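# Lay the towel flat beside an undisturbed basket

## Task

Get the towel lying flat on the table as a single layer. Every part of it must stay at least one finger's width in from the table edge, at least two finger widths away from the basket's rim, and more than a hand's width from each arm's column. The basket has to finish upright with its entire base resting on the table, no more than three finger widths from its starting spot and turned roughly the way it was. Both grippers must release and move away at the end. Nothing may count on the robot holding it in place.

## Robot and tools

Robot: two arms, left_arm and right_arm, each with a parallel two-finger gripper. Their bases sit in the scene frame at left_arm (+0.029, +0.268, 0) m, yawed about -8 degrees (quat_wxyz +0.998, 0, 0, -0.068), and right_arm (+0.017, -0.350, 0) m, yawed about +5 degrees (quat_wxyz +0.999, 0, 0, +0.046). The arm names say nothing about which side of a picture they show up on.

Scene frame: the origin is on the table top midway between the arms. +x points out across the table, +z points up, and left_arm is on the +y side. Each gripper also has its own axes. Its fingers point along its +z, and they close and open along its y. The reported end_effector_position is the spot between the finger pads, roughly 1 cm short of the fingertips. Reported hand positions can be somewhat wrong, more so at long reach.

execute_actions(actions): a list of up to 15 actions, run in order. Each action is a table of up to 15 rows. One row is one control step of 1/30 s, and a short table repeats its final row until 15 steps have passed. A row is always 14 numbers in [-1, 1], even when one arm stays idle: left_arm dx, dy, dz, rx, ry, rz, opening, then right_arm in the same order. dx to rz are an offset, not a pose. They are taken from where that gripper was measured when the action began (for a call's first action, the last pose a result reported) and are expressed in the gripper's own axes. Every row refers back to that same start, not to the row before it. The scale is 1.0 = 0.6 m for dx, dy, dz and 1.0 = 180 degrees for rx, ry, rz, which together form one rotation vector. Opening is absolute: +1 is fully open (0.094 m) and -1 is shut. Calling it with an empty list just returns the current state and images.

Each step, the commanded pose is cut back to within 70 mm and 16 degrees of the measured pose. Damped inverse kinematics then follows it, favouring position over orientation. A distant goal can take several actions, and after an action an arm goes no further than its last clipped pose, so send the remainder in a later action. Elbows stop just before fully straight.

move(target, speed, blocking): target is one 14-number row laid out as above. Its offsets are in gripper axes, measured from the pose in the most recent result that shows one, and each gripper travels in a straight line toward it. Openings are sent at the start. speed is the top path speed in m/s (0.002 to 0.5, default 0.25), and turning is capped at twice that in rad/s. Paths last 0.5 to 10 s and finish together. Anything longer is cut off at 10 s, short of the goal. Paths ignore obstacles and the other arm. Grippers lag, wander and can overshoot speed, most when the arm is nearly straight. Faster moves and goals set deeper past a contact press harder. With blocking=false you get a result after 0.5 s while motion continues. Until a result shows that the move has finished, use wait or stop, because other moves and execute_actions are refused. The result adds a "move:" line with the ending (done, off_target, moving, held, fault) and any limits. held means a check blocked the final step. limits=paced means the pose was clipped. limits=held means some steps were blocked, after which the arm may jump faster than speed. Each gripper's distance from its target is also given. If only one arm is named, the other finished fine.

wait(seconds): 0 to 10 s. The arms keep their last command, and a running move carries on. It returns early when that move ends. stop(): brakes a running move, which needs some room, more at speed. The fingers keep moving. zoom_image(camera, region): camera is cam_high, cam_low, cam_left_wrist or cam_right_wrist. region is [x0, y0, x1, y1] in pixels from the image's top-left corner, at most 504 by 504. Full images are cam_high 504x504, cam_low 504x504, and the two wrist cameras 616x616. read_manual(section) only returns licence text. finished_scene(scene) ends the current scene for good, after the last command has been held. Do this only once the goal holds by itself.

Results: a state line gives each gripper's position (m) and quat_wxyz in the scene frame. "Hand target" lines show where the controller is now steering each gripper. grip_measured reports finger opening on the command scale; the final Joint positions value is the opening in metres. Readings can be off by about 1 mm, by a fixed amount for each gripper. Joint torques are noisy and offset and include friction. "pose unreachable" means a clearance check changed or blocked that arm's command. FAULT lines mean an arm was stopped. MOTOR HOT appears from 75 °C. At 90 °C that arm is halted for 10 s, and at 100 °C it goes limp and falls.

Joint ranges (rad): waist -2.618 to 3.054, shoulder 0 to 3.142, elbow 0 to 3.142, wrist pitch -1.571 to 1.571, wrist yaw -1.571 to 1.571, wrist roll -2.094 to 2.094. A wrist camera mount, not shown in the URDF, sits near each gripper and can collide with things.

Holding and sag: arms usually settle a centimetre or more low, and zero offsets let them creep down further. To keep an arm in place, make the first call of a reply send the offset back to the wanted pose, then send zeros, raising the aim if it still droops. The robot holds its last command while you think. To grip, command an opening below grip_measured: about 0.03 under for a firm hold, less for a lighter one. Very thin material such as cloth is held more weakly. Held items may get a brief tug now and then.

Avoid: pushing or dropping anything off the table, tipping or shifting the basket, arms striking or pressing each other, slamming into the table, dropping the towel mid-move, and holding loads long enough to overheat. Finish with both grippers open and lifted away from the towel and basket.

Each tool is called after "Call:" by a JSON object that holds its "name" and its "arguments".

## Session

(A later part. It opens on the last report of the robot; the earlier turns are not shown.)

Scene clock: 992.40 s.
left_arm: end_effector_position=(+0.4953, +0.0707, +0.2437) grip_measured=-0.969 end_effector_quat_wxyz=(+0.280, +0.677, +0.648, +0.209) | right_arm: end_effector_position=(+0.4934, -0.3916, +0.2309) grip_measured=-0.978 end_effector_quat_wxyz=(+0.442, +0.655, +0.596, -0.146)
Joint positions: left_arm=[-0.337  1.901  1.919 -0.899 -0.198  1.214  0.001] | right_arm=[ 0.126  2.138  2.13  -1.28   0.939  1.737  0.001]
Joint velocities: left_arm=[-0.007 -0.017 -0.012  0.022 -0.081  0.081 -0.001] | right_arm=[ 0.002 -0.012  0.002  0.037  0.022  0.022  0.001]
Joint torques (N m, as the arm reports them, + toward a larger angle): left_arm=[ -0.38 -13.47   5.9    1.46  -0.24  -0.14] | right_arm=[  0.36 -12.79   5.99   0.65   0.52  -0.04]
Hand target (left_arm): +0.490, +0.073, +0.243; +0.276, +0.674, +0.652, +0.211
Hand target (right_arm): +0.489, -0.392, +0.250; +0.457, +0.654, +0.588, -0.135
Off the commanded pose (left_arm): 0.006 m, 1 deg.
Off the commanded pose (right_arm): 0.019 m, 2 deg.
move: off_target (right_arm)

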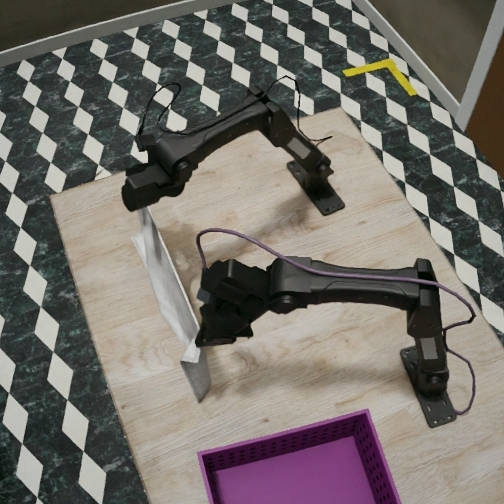

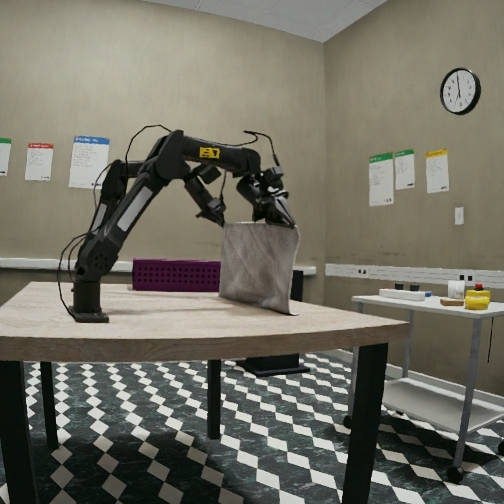

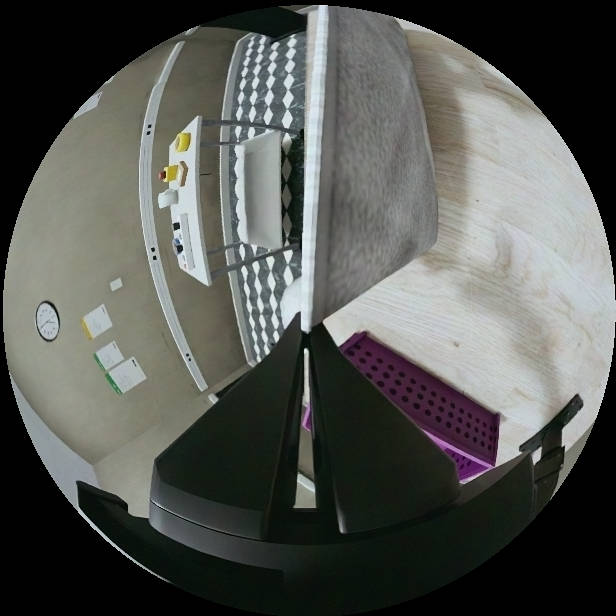

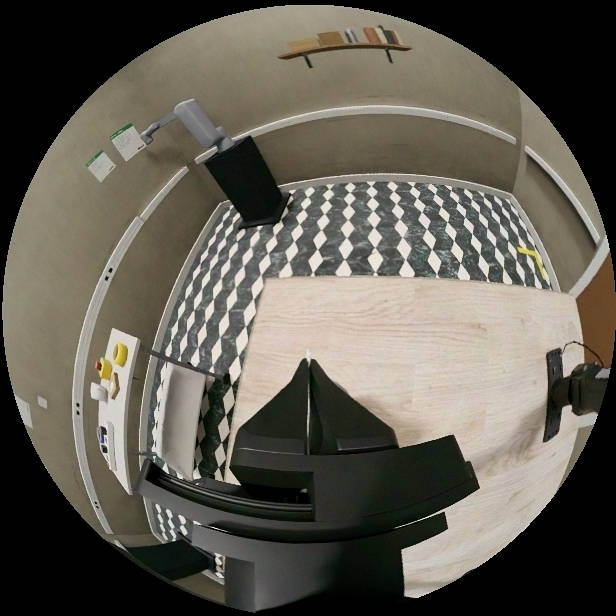

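Call:
{"name": "move", "arguments": {"target": [-0.001,-0.0823,-0.0455,0,0,0,-1, -0.0343,-0.0752,-0.0366,0,0,0,-1], "speed": 0.05}}

Call:
{"name": "zoom_image", "arguments": {"camera": "cam_low", "region": [150, 180, 330, 340]}}

Scene clock: 1000.50 s.
left_arm: end_effector_position=(+0.4449, +0.0693, +0.2346) grip_measured=-0.969 end_effector_quat_wxyz=(+0.285, +0.681, +0.643, +0.204) | right_arm: end_effector_position=(+0.4437, -0.3938, +0.2251) grip_measured=-0.978 end_effector_quat_wxyz=(+0.426, +0.654, +0.605, -0.157)
Joint positions: left_arm=[-0.398  1.708  1.64  -0.815 -0.22   1.175  0.001] | right_arm=[ 0.143  1.949  1.847 -1.255  0.925  1.777  0.001]
Joint velocities: left_arm=[-0.002 -0.022 -0.002  0.037 -0.051 -0.007 -0.001] | right_arm=[-0.012  0.007  0.002 -0.051  0.022 -0.007 -0.   ]
Joint torques (N m, as the arm reports them, + toward a larger angle): left_arm=[ -0.28 -11.39   6.     1.44  -0.3   -0.13] | right_arm=[  0.59 -11.     5.9    0.56   0.57   0.04]
Hand target (left_arm): +0.440, +0.073, +0.232; +0.280, +0.677, +0.648, +0.209
Hand target (right_arm): +0.440, -0.393, +0.240; +0.441, +0.655, +0.596, -0.146
Off the commanded pose (left_arm): 0.007 m, 1 deg.
Off the commanded pose (right_arm): 0.015 m, 2 deg.
move: off_target (right_arm)

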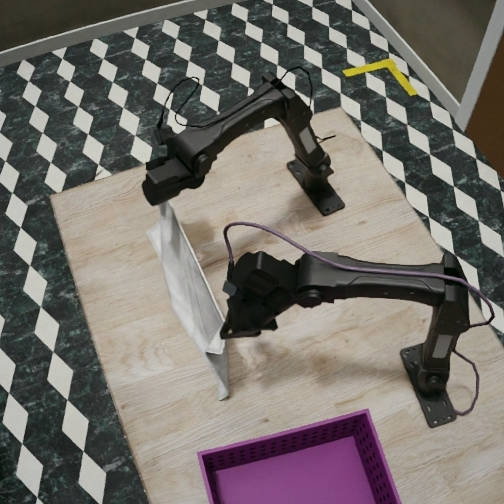

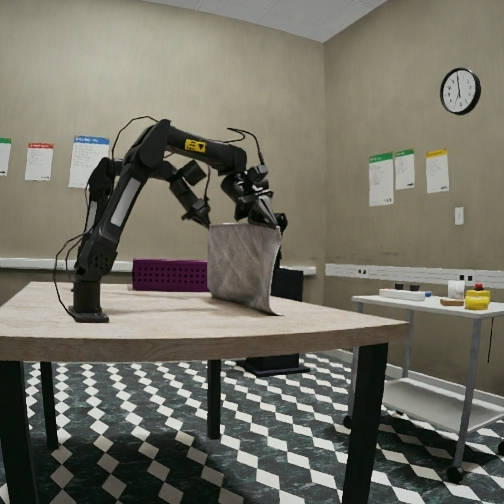

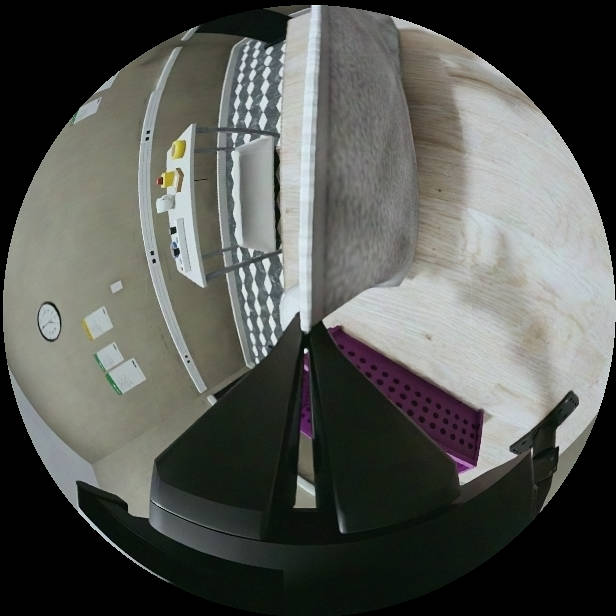

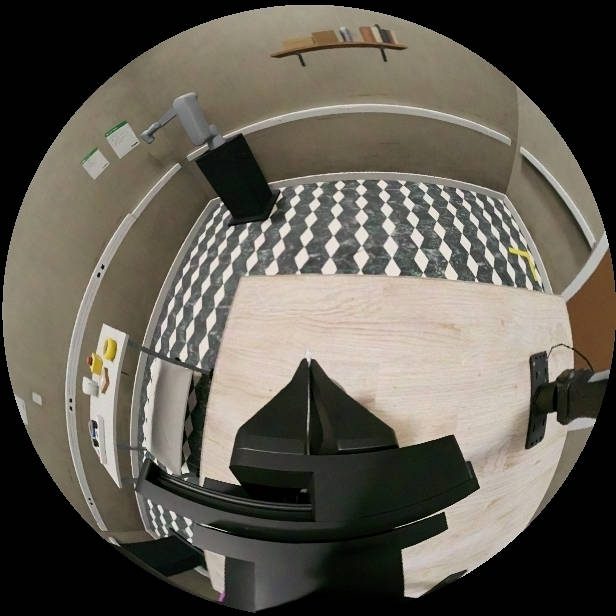

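Region (150, 180, 330, 340) of cam_low's 504x504 image, scaled by 2.800, with more detail than that image has.

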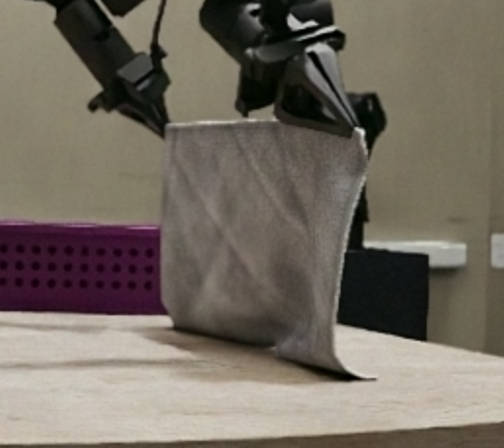

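Call:
{"name": "move", "arguments": {"target": [0.0024,-0.0908,-0.0353,0,0,0,-1, -0.0173,-0.0848,-0.0233,0,0,0,-1], "speed": 0.05}}

Call:
{"name": "zoom_image", "arguments": {"camera": "cam_low", "region": [140, 180, 330, 340]}}

Call:
{"name": "zoom_image", "arguments": {"camera": "cam_high", "region": [100, 150, 340, 420]}}

Scene clock: 1010.47 s.
left_arm: end_effector_position=(+0.3944, +0.0687, +0.2177) grip_measured=-0.969 end_effector_quat_wxyz=(+0.290, +0.686, +0.637, +0.198) | right_arm: end_effector_position=(+0.3932, -0.3952, +0.2095) grip_measured=-0.978 end_effector_quat_wxyz=(+0.410, +0.654, +0.613, -0.168)
Joint positions: left_arm=[-0.472  1.534  1.39  -0.746 -0.248  1.126  0.001] | right_arm=[ 0.168  1.784  1.586 -1.236  0.911  1.827  0.001]
Joint velocities: left_arm=[-0.002  0.007  0.007  0.051 -0.022 -0.037 -0.   ] | right_arm=[-0.022  0.007 -0.012  0.051 -0.037  0.037 -0.001]
Joint torques (N m, as the arm reports them, + toward a larger angle): left_arm=[-0.33 -9.63  6.18  1.42 -0.36 -0.13] | right_arm=[ 0.63 -9.66  5.88  0.42  0.54 -0.01]
Hand target (left_arm): +0.390, +0.074, +0.215; +0.286, +0.681, +0.642, +0.204
Hand target (right_arm): +0.390, -0.395, +0.222; +0.425, +0.654, +0.605, -0.157
Off the commanded pose (left_arm): 0.007 m, 1 deg.
Off the commanded pose (right_arm): 0.013 m, 2 deg.
move: off_target (right_arm)

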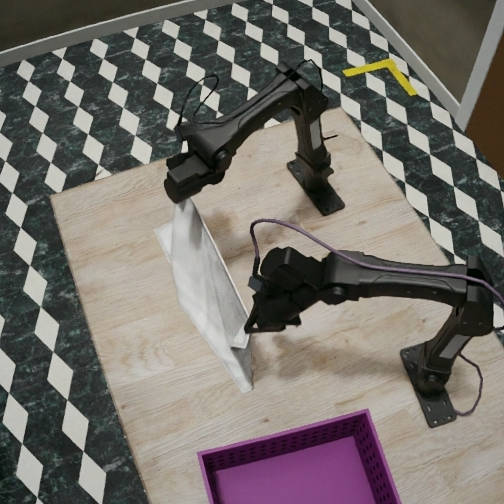

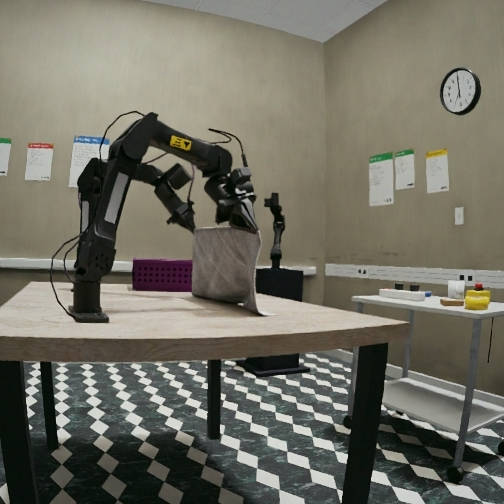

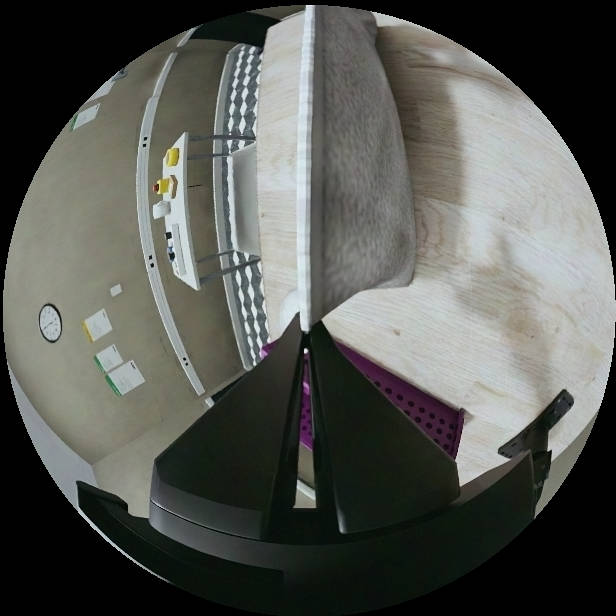

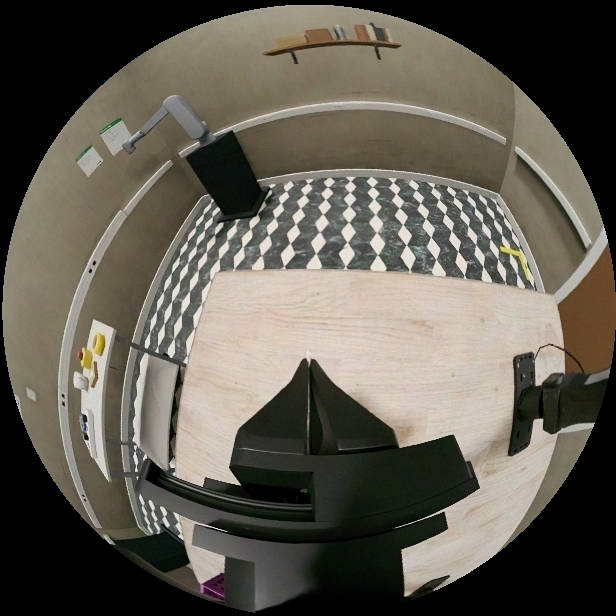

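Region (140, 180, 330, 340) of cam_low's 504x504 image, scaled by 2.653, with more detail than that image has; it fills the top 424 rows of this view, and the rest is white.

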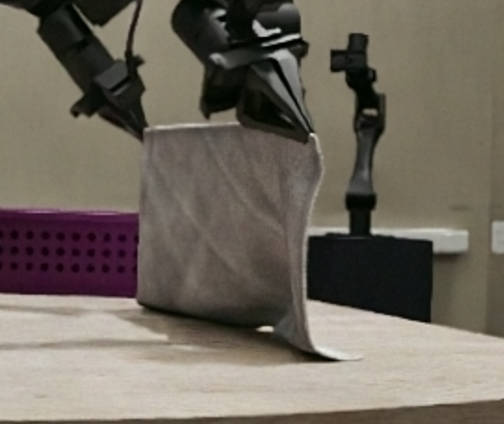

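Region (100, 150, 340, 420) of cam_high's 504x504 image, scaled by 1.867, with more detail than that image has.

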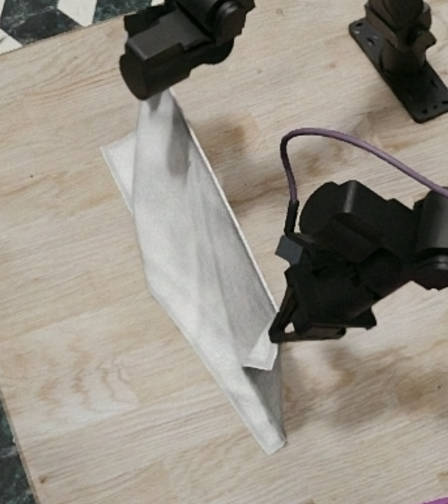

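Call:
{"name": "zoom_image", "arguments": {"camera": "cam_high", "region": [140, 200, 270, 400]}}

Region (140, 200, 270, 400) of cam_high's 504x504 image, scaled by 2.520, with more detail than that image has; it fills the left 328 columns of this view, and the rest is white.

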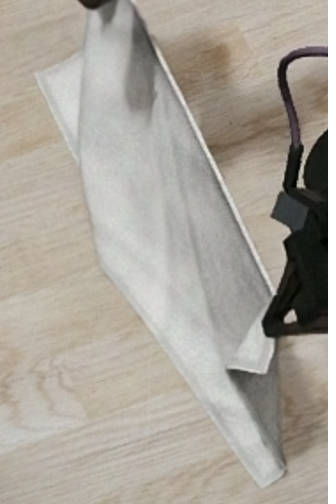

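Call:
{"name": "move", "arguments": {"target": [0.0013,-0.0863,-0.0134,0,0,0,-1, -0.0009,-0.0741,-0.0077,0,0,0,-1], "speed": 0.05}}

Call:
{"name": "zoom_image", "arguments": {"camera": "cam_low", "region": [130, 180, 320, 340]}}

Call:
{"name": "zoom_image", "arguments": {"camera": "cam_high", "region": [120, 170, 320, 420]}}

Scene clock: 1038.97 s.
left_arm: end_effector_position=(+0.3542, +0.0661, +0.1925) grip_measured=-0.969 end_effector_quat_wxyz=(+0.294, +0.691, +0.632, +0.191) | right_arm: end_effector_position=(+0.3522, -0.3967, +0.1872) grip_measured=-0.978 end_effector_quat_wxyz=(+0.395, +0.653, +0.621, -0.180)
Joint positions: left_arm=[-0.552  1.411  1.182 -0.673 -0.28   1.071  0.001] | right_arm=[ 0.193  1.669  1.378 -1.219  0.896  1.876  0.001]
Joint velocities: left_arm=[ 0.007  0.012 -0.002  0.081 -0.066 -0.007 -0.   ] | right_arm=[ 0.002  0.002  0.002 -0.022 -0.007 -0.007 -0.   ]
Joint torques (N m, as the arm reports them, + toward a larger angle): left_arm=[-0.48 -8.39  6.13  1.35 -0.4  -0.09] | right_arm=[ 0.75 -8.59  5.79  0.33  0.52  0.07]
Hand target (left_arm): +0.350, +0.071, +0.190; +0.290, +0.686, +0.637, +0.198
Hand target (right_arm): +0.350, -0.396, +0.198; +0.409, +0.654, +0.613, -0.168
Off the commanded pose (left_arm): 0.007 m, 1 deg.
Off the commanded pose (right_arm): 0.011 m, 2 deg.
move: off_target (right_arm)

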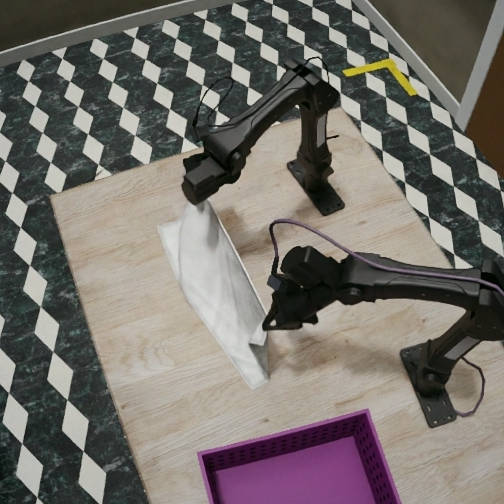

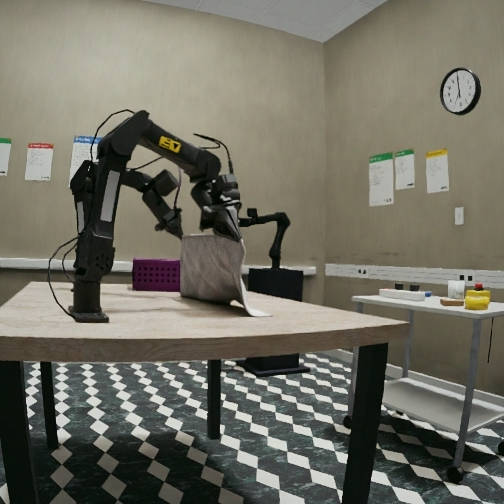

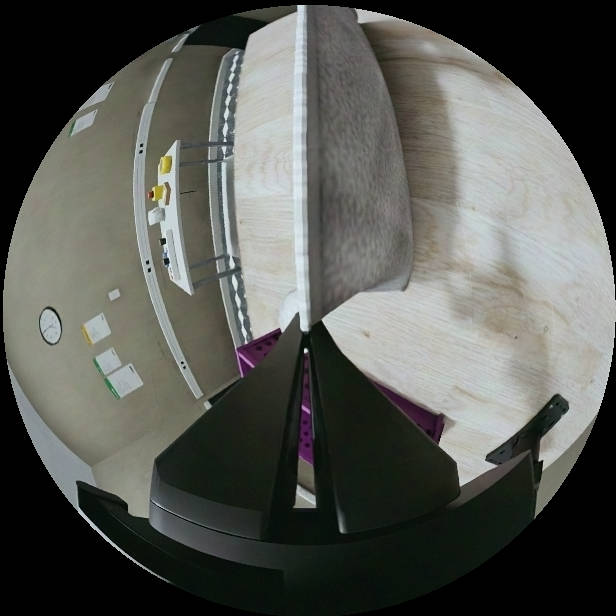

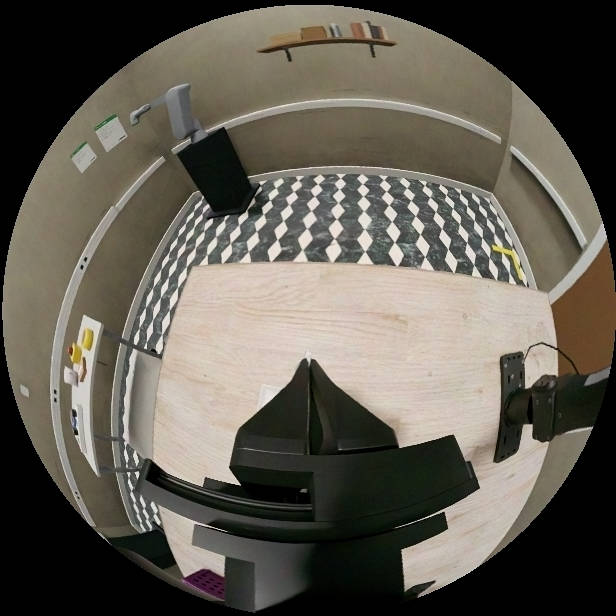

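Region (130, 180, 320, 340) of cam_low's 504x504 image, scaled by 2.653, with more detail than that image has; it fills the top 424 rows of this view, and the rest is white.

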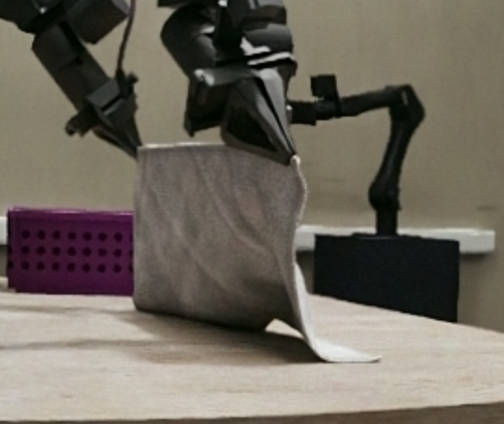

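Region (120, 170, 320, 420) of cam_high's 504x504 image, scaled by 2.016, with more detail than that image has; it fills the left 403 columns of this view, and the rest is white.

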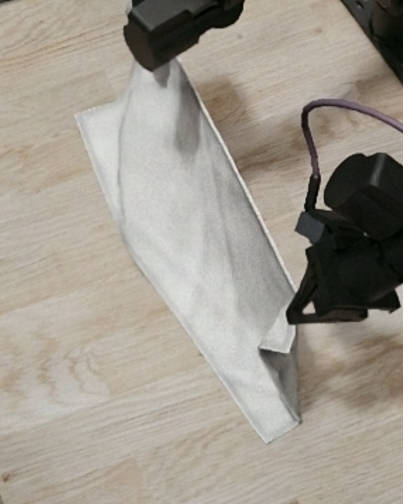

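Call:
{"name": "move", "arguments": {"target": [0.0037,-0.1127,-0.0079,0,0,0,-1, 0.0183,-0.0962,0.0064,0,0,0,-1], "speed": 0.05}}

Call:
{"name": "zoom_image", "arguments": {"camera": "cam_low", "region": [120, 190, 320, 340]}}

Call:
{"name": "zoom_image", "arguments": {"camera": "cam_high", "region": [120, 170, 340, 420]}}

Scene clock: 1052.03 s.
left_arm: end_effector_position=(+0.3038, +0.0644, +0.1551) grip_measured=-0.969 end_effector_quat_wxyz=(+0.297, +0.696, +0.627, +0.184) | right_arm: end_effector_position=(+0.3007, -0.3973, +0.1514) grip_measured=-0.978 end_effector_quat_wxyz=(+0.380, +0.652, +0.627, -0.193)
Joint positions: left_arm=[-0.68   1.277  0.937 -0.588 -0.339  0.974  0.001] | right_arm=[ 0.239  1.544  1.114 -1.182  0.88   1.96   0.001]
Joint velocities: left_arm=[-0.012 -0.007  0.012 -0.081  0.066 -0.007  0.001] | right_arm=[-0.007 -0.012  0.007  0.051  0.037 -0.066 -0.001]
Joint torques (N m, as the arm reports them, + toward a larger angle): left_arm=[-0.44 -6.94  6.01  1.31 -0.4  -0.11] | right_arm=[ 0.75 -7.32  5.54  0.18  0.5   0.04]
Hand target (left_arm): +0.300, +0.070, +0.152; +0.294, +0.691, +0.631, +0.191
Hand target (right_arm): +0.300, -0.397, +0.160; +0.394, +0.653, +0.621, -0.180
Off the commanded pose (left_arm): 0.008 m, 1 deg.
Off the commanded pose (right_arm): 0.009 m, 2 deg.
move: done

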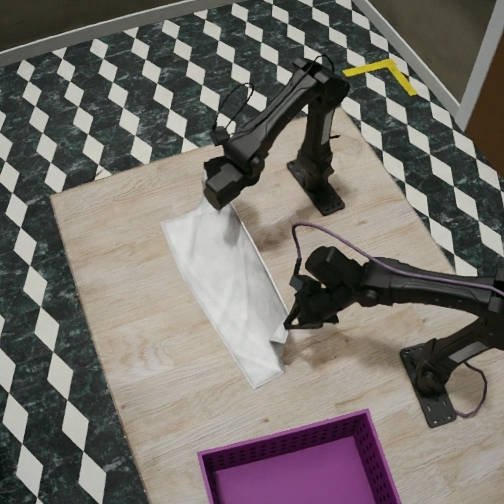

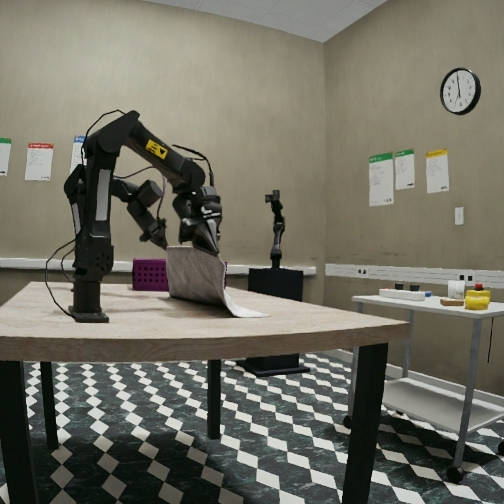

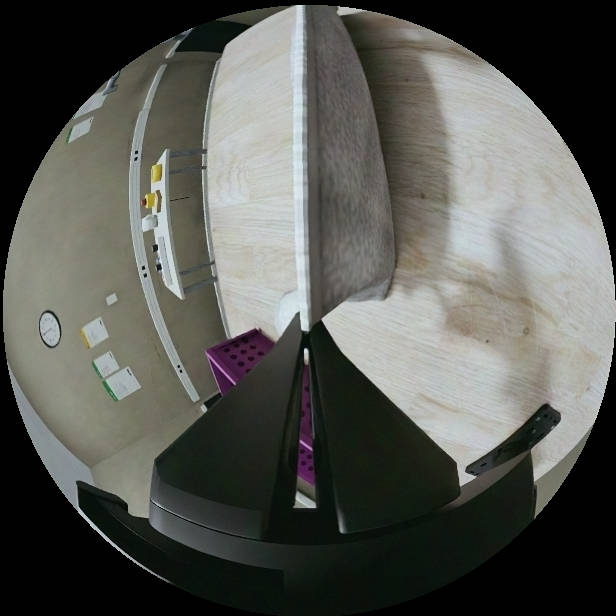

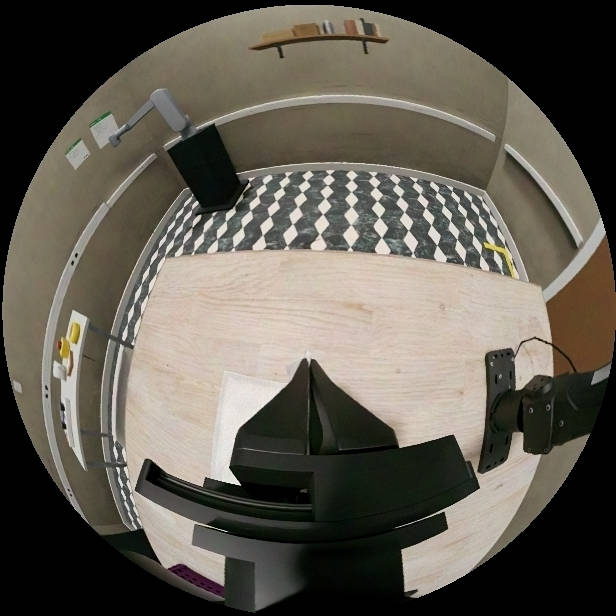

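Region (120, 190, 320, 340) of cam_low's 504x504 image, scaled by 2.520, with more detail than that image has; it fills the top 378 rows of this view, and the rest is white.

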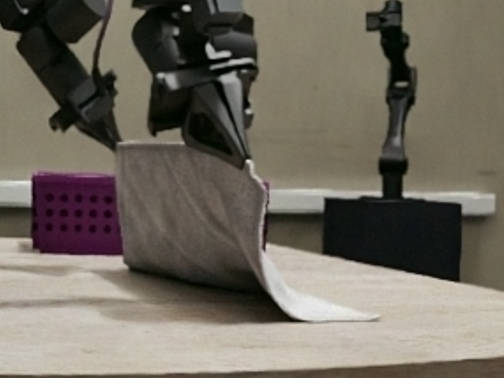

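Region (120, 170, 340, 420) of cam_high's 504x504 image, scaled by 2.016, with more detail than that image has; it fills the left 444 columns of this view, and the rest is white.

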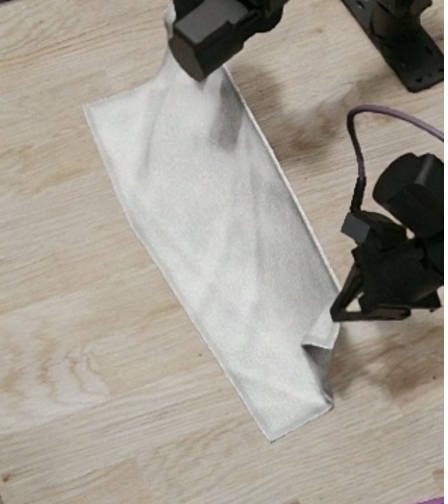

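Call:
{"name": "move", "arguments": {"target": [0.0067,-0.1280,0.0113,0,0,0,-1, 0.0413,-0.1003,0.0290,0,0,0,-1], "speed": 0.05}}

Call:
{"name": "zoom_image", "arguments": {"camera": "cam_low", "region": [110, 200, 310, 340]}}

Call:
{"name": "zoom_image", "arguments": {"camera": "cam_high", "region": [120, 170, 360, 420]}}

Scene clock: 1064.20 s.
left_arm: end_effector_position=(+0.2526, +0.0619, +0.1033) grip_measured=-0.969 end_effector_quat_wxyz=(+0.300, +0.702, +0.622, +0.176) | right_arm: end_effector_position=(+0.2494, -0.3985, +0.1011) grip_measured=-0.978 end_effector_quat_wxyz=(+0.368, +0.651, +0.631, -0.205)
Joint positions: left_arm=[-0.854  1.193  0.683 -0.469 -0.42   0.831  0.001] | right_arm=[ 0.304  1.463  0.835 -1.098  0.858  2.069  0.001]
Joint velocities: left_arm=[ 0.007 -0.017  0.007  0.037  0.022  0.007 -0.001] | right_arm=[ 0.002 -0.012 -0.007  0.037  0.11  -0.051 -0.   ]
Joint torques (N m, as the arm reports them, + toward a larger angle): left_arm=[-0.46 -5.8   5.79  1.23 -0.44 -0.12] | right_arm=[ 0.77 -6.11  4.91  0.03  0.48  0.1 ]
Hand target (left_arm): +0.250, +0.069, +0.100; +0.298, +0.696, +0.626, +0.184
Hand target (right_arm): +0.250, -0.398, +0.107; +0.380, +0.652, +0.627, -0.192
Off the commanded pose (left_arm): 0.009 m, 1 deg.
Off the commanded pose (right_arm): 0.006 m, 2 deg.
move: done

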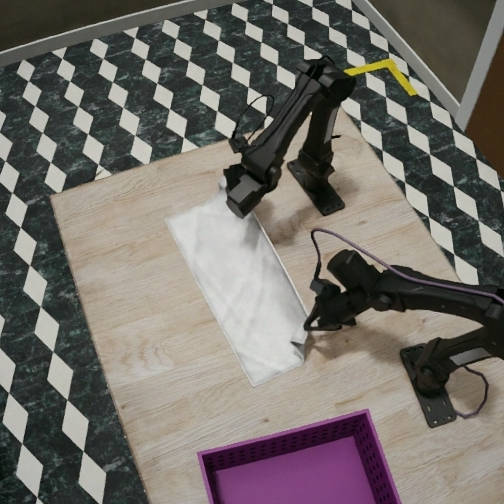

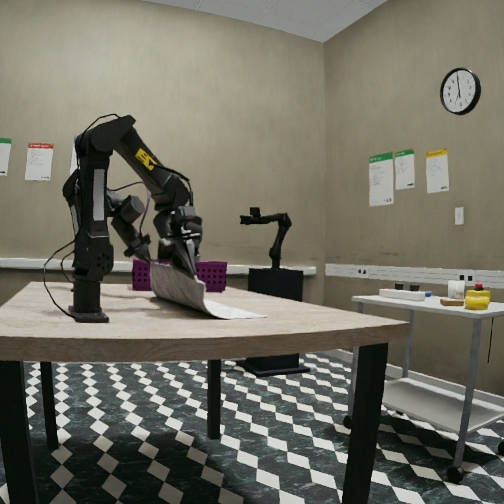

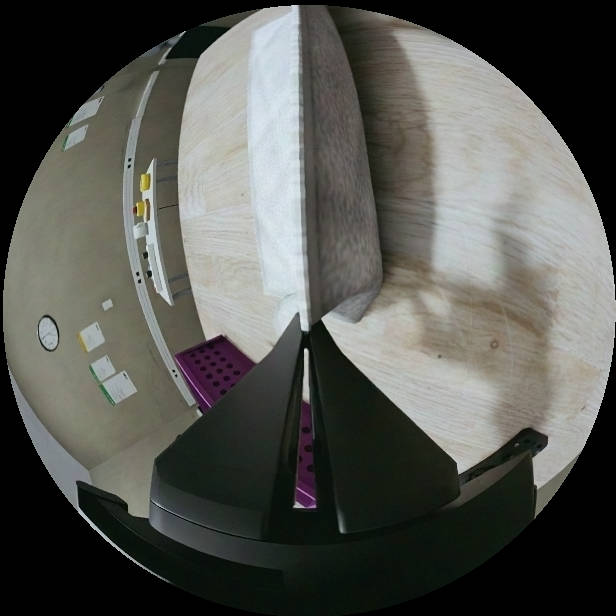

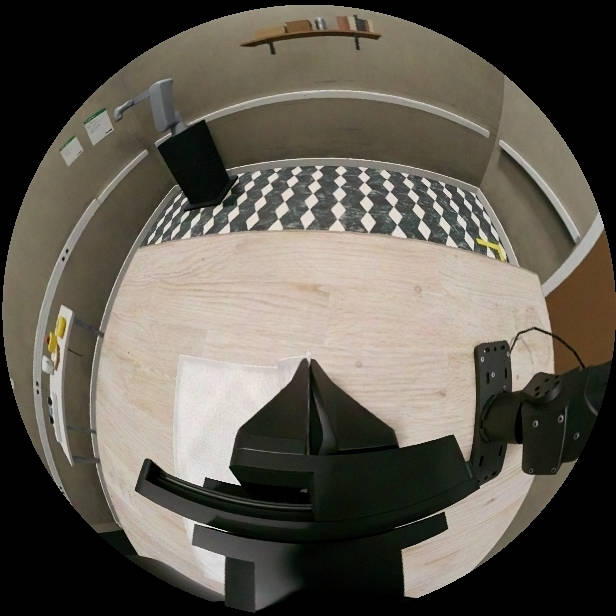

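Region (110, 200, 310, 340) of cam_low's 504x504 image, scaled by 2.520, with more detail than that image has; it fills the top 353 rows of this view, and the rest is white.

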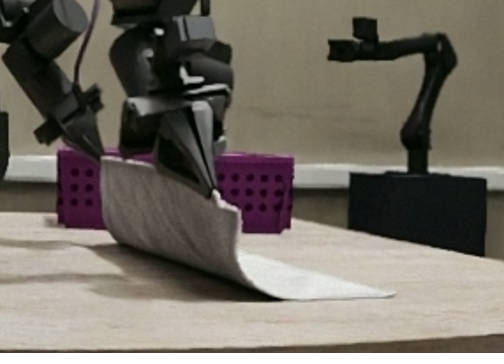

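Region (120, 170, 360, 420) of cam_high's 504x504 image, scaled by 2.016, with more detail than that image has; it fills the left 484 columns of this view, and the rest is white.

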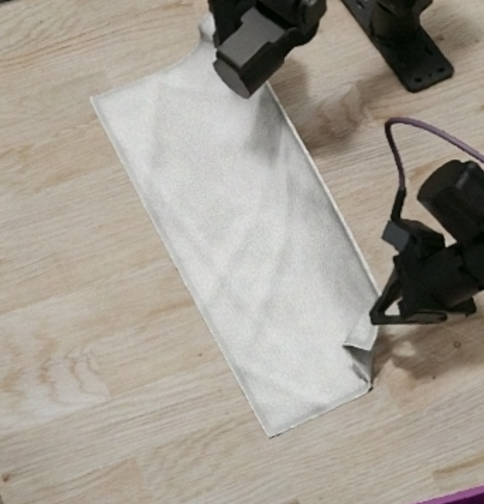

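Call:
{"name": "move", "arguments": {"target": [0.0113,-0.1343,0.0352,0,0,0,-1, 0.0646,-0.1073,0.0477,0,0,0.035,-1], "speed": 0.045}}

Call:
{"name": "zoom_image", "arguments": {"camera": "cam_low", "region": [110, 220, 310, 340]}}

Call:
{"name": "zoom_image", "arguments": {"camera": "cam_high", "region": [120, 160, 380, 420]}}

Scene clock: 1114.57 s.
left_arm: end_effector_position=(+0.2079, +0.0563, +0.0466) grip_measured=-0.969 end_effector_quat_wxyz=(+0.318, +0.699, +0.620, +0.163) | right_arm: end_effector_position=(+0.1961, -0.3993, +0.0374) grip_measured=-0.978 end_effector_quat_wxyz=(+0.332, +0.667, +0.647, -0.164)
Joint positions: left_arm=[-1.057  1.214  0.448 -0.257 -0.511  0.644  0.001] | right_arm=[ 0.349  1.319  0.501 -0.874  0.75   2.089  0.001]
Joint velocities: left_arm=[-0.022  0.002 -0.002 -0.022  0.066 -0.037  0.001] | right_arm=[-0.017  0.007  0.022  0.007  0.007 -0.022 -0.   ]
Joint torques (N m, as the arm reports them, + toward a larger angle): left_arm=[-0.46 -2.63  4.92  1.12 -0.47 -0.11] | right_arm=[ 0.79 -4.32  4.28  0.08  0.41  0.04]
Hand target (left_arm): +0.205, +0.067, +0.036; +0.301, +0.702, +0.621, +0.176
Hand target (right_arm): +0.197, -0.399, +0.040; +0.340, +0.667, +0.645, -0.153
Off the commanded pose (left_arm): 0.017 m, 3 deg.
Off the commanded pose (right_arm): 0.003 m, 9 deg.
joint sent to its limit (right arm) — the command would take joint 6 (wrist roll) past its upper limit, so that joint was sent only as far as its limit.
move: off_target (left_arm, right_arm)

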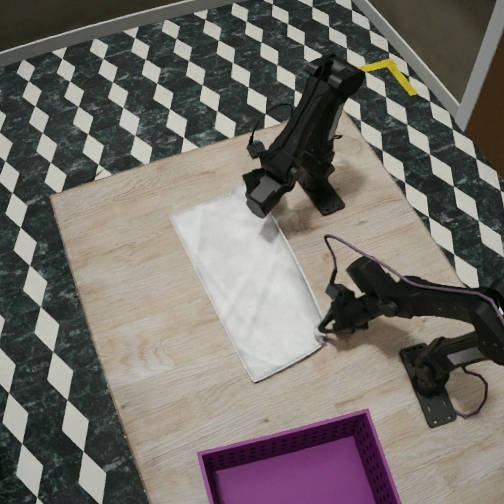

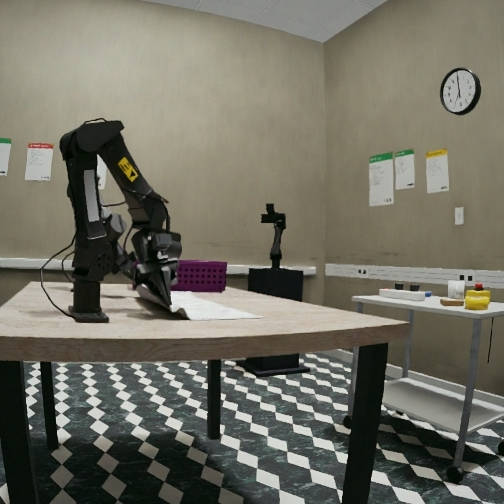

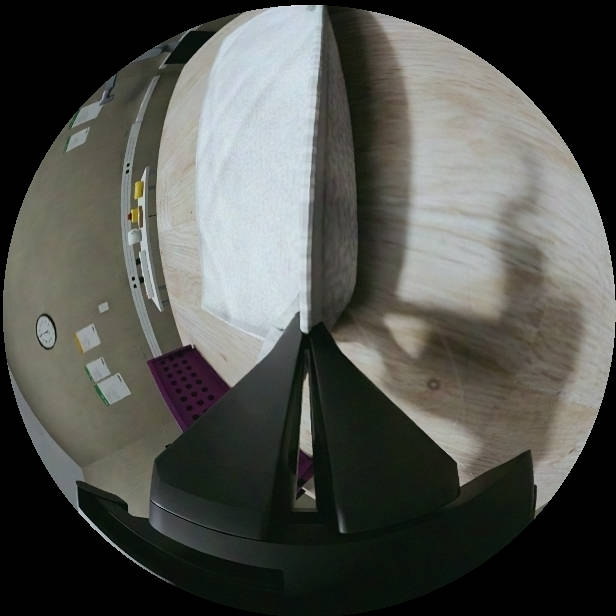

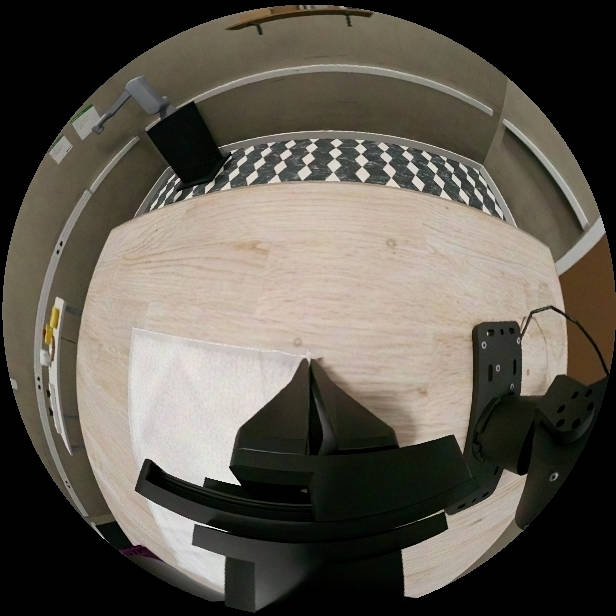

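Region (110, 220, 310, 340) of cam_low's 504x504 image, scaled by 2.520, with more detail than that image has; it fills the top 302 rows of this view, and the rest is white.

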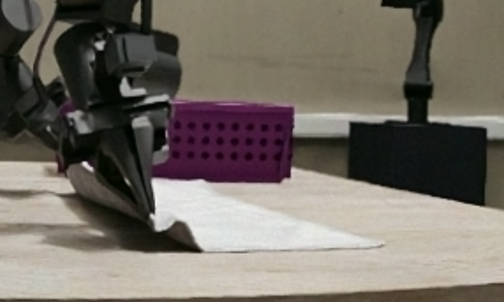

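Region (120, 160, 380, 420) of cam_high's 504x504 image, scaled by 1.938, with more detail than that image has.

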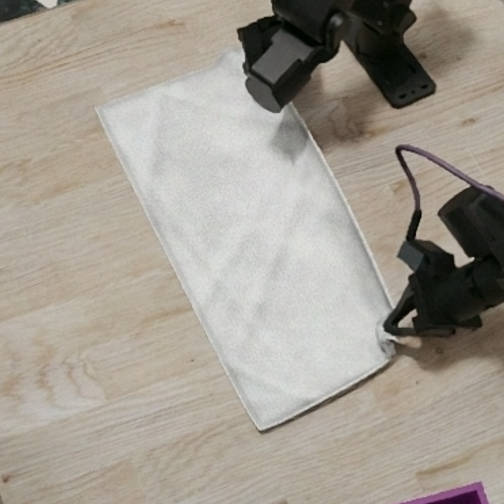

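Call:
{"name": "move", "arguments": {"target": [0.0299,-0.0405,0.0143,0,0,0,-1, 0.003,-0.002,0.004,0,0,0,-1], "speed": 0.03}}

Call:
{"name": "zoom_image", "arguments": {"camera": "cam_high", "region": [200, 150, 380, 380]}}

Scene clock: 1122.53 s.
left_arm: end_effector_position=(+0.2020, +0.0610, +0.0301) grip_measured=-0.969 end_effector_quat_wxyz=(+0.330, +0.697, +0.618, +0.156) | right_arm: end_effector_position=(+0.1984, -0.3965, +0.0356) grip_measured=-0.978 end_effector_quat_wxyz=(+0.329, +0.671, +0.646, -0.155)
Joint positions: left_arm=[-1.072  1.214  0.356 -0.141 -0.511  0.637  0.001] | right_arm=[ 0.349  1.319  0.501 -0.857  0.738  2.089  0.001]
Joint velocities: left_arm=[ 0.002  0.007 -0.012  0.037  0.007  0.022 -0.   ] | right_arm=[-0.002 -0.012  0.007 -0.007  0.051  0.007 -0.001]
Joint torques (N m, as the arm reports them, + toward a larger angle): left_arm=[-0.41 -3.76  4.35  1.13 -0.38 -0.13] | right_arm=[ 0.   -1.72  4.24  0.06  0.44 -0.01]
Hand target (left_arm): +0.198, +0.072, +0.021; +0.318, +0.699, +0.619, +0.163
Hand target (right_arm): +0.196, -0.400, +0.034; +0.332, +0.667, +0.647, -0.164
Off the commanded pose (left_arm): 0.015 m, 2 deg.
Off the commanded pose (right_arm): 0.004 m, 1 deg.
move: off_target (left_arm)

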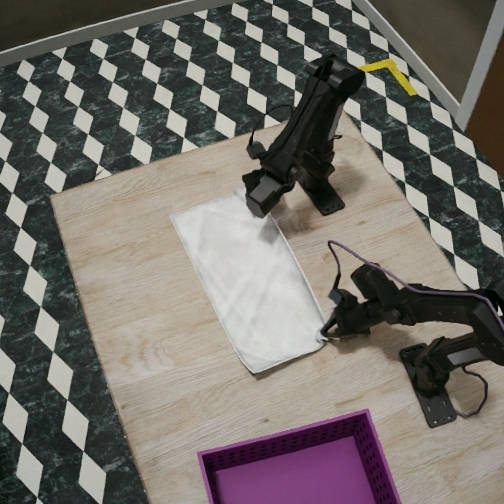

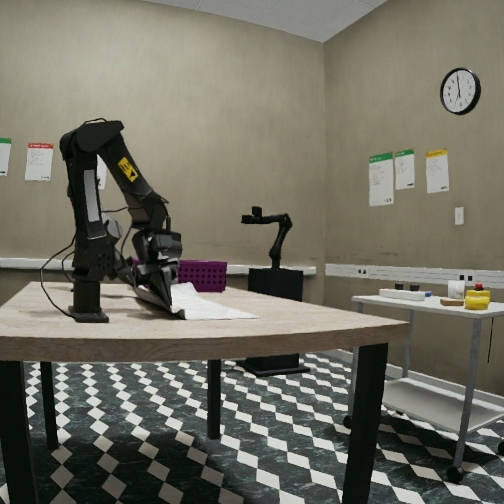

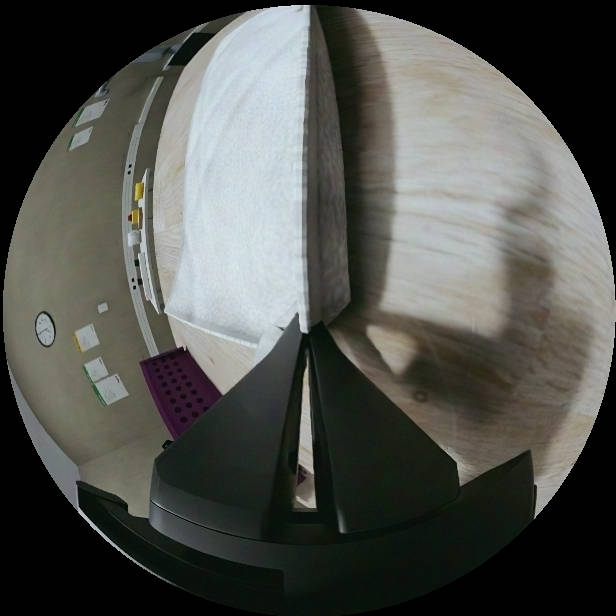

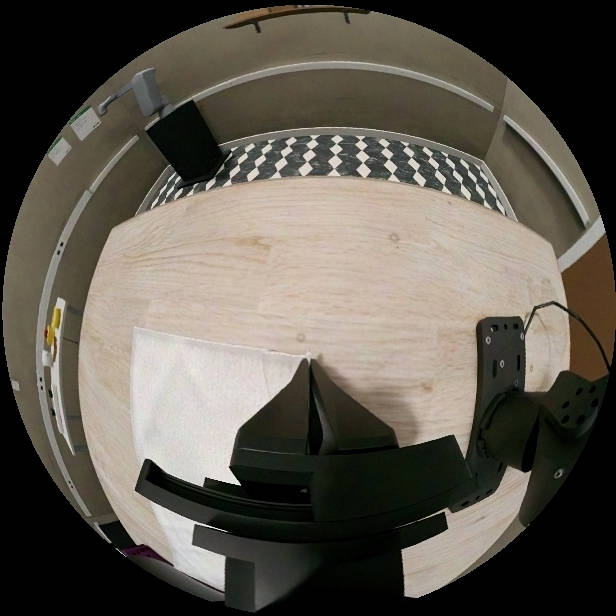

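Region (200, 150, 380, 380) of cam_high's 504x504 image, scaled by 2.191, with more detail than that image has; it fills the left 394 columns of this view, and the rest is white.

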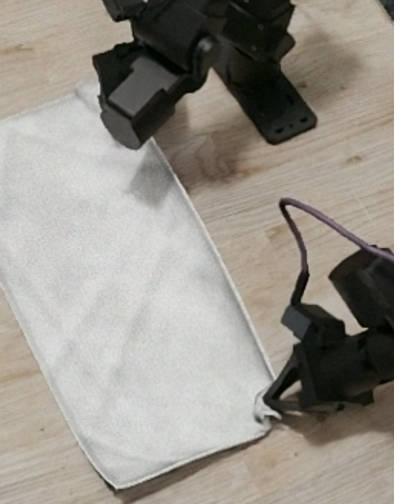

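Call:
{"name": "zoom_image", "arguments": {"camera": "cam_low", "region": [120, 250, 240, 330]}}

Region (120, 250, 240, 330) of cam_low's 504x504 image, scaled by 4.200, with more detail than that image has.

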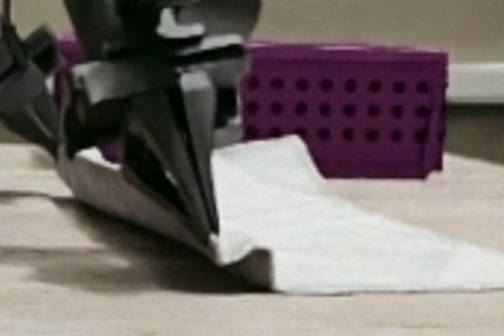

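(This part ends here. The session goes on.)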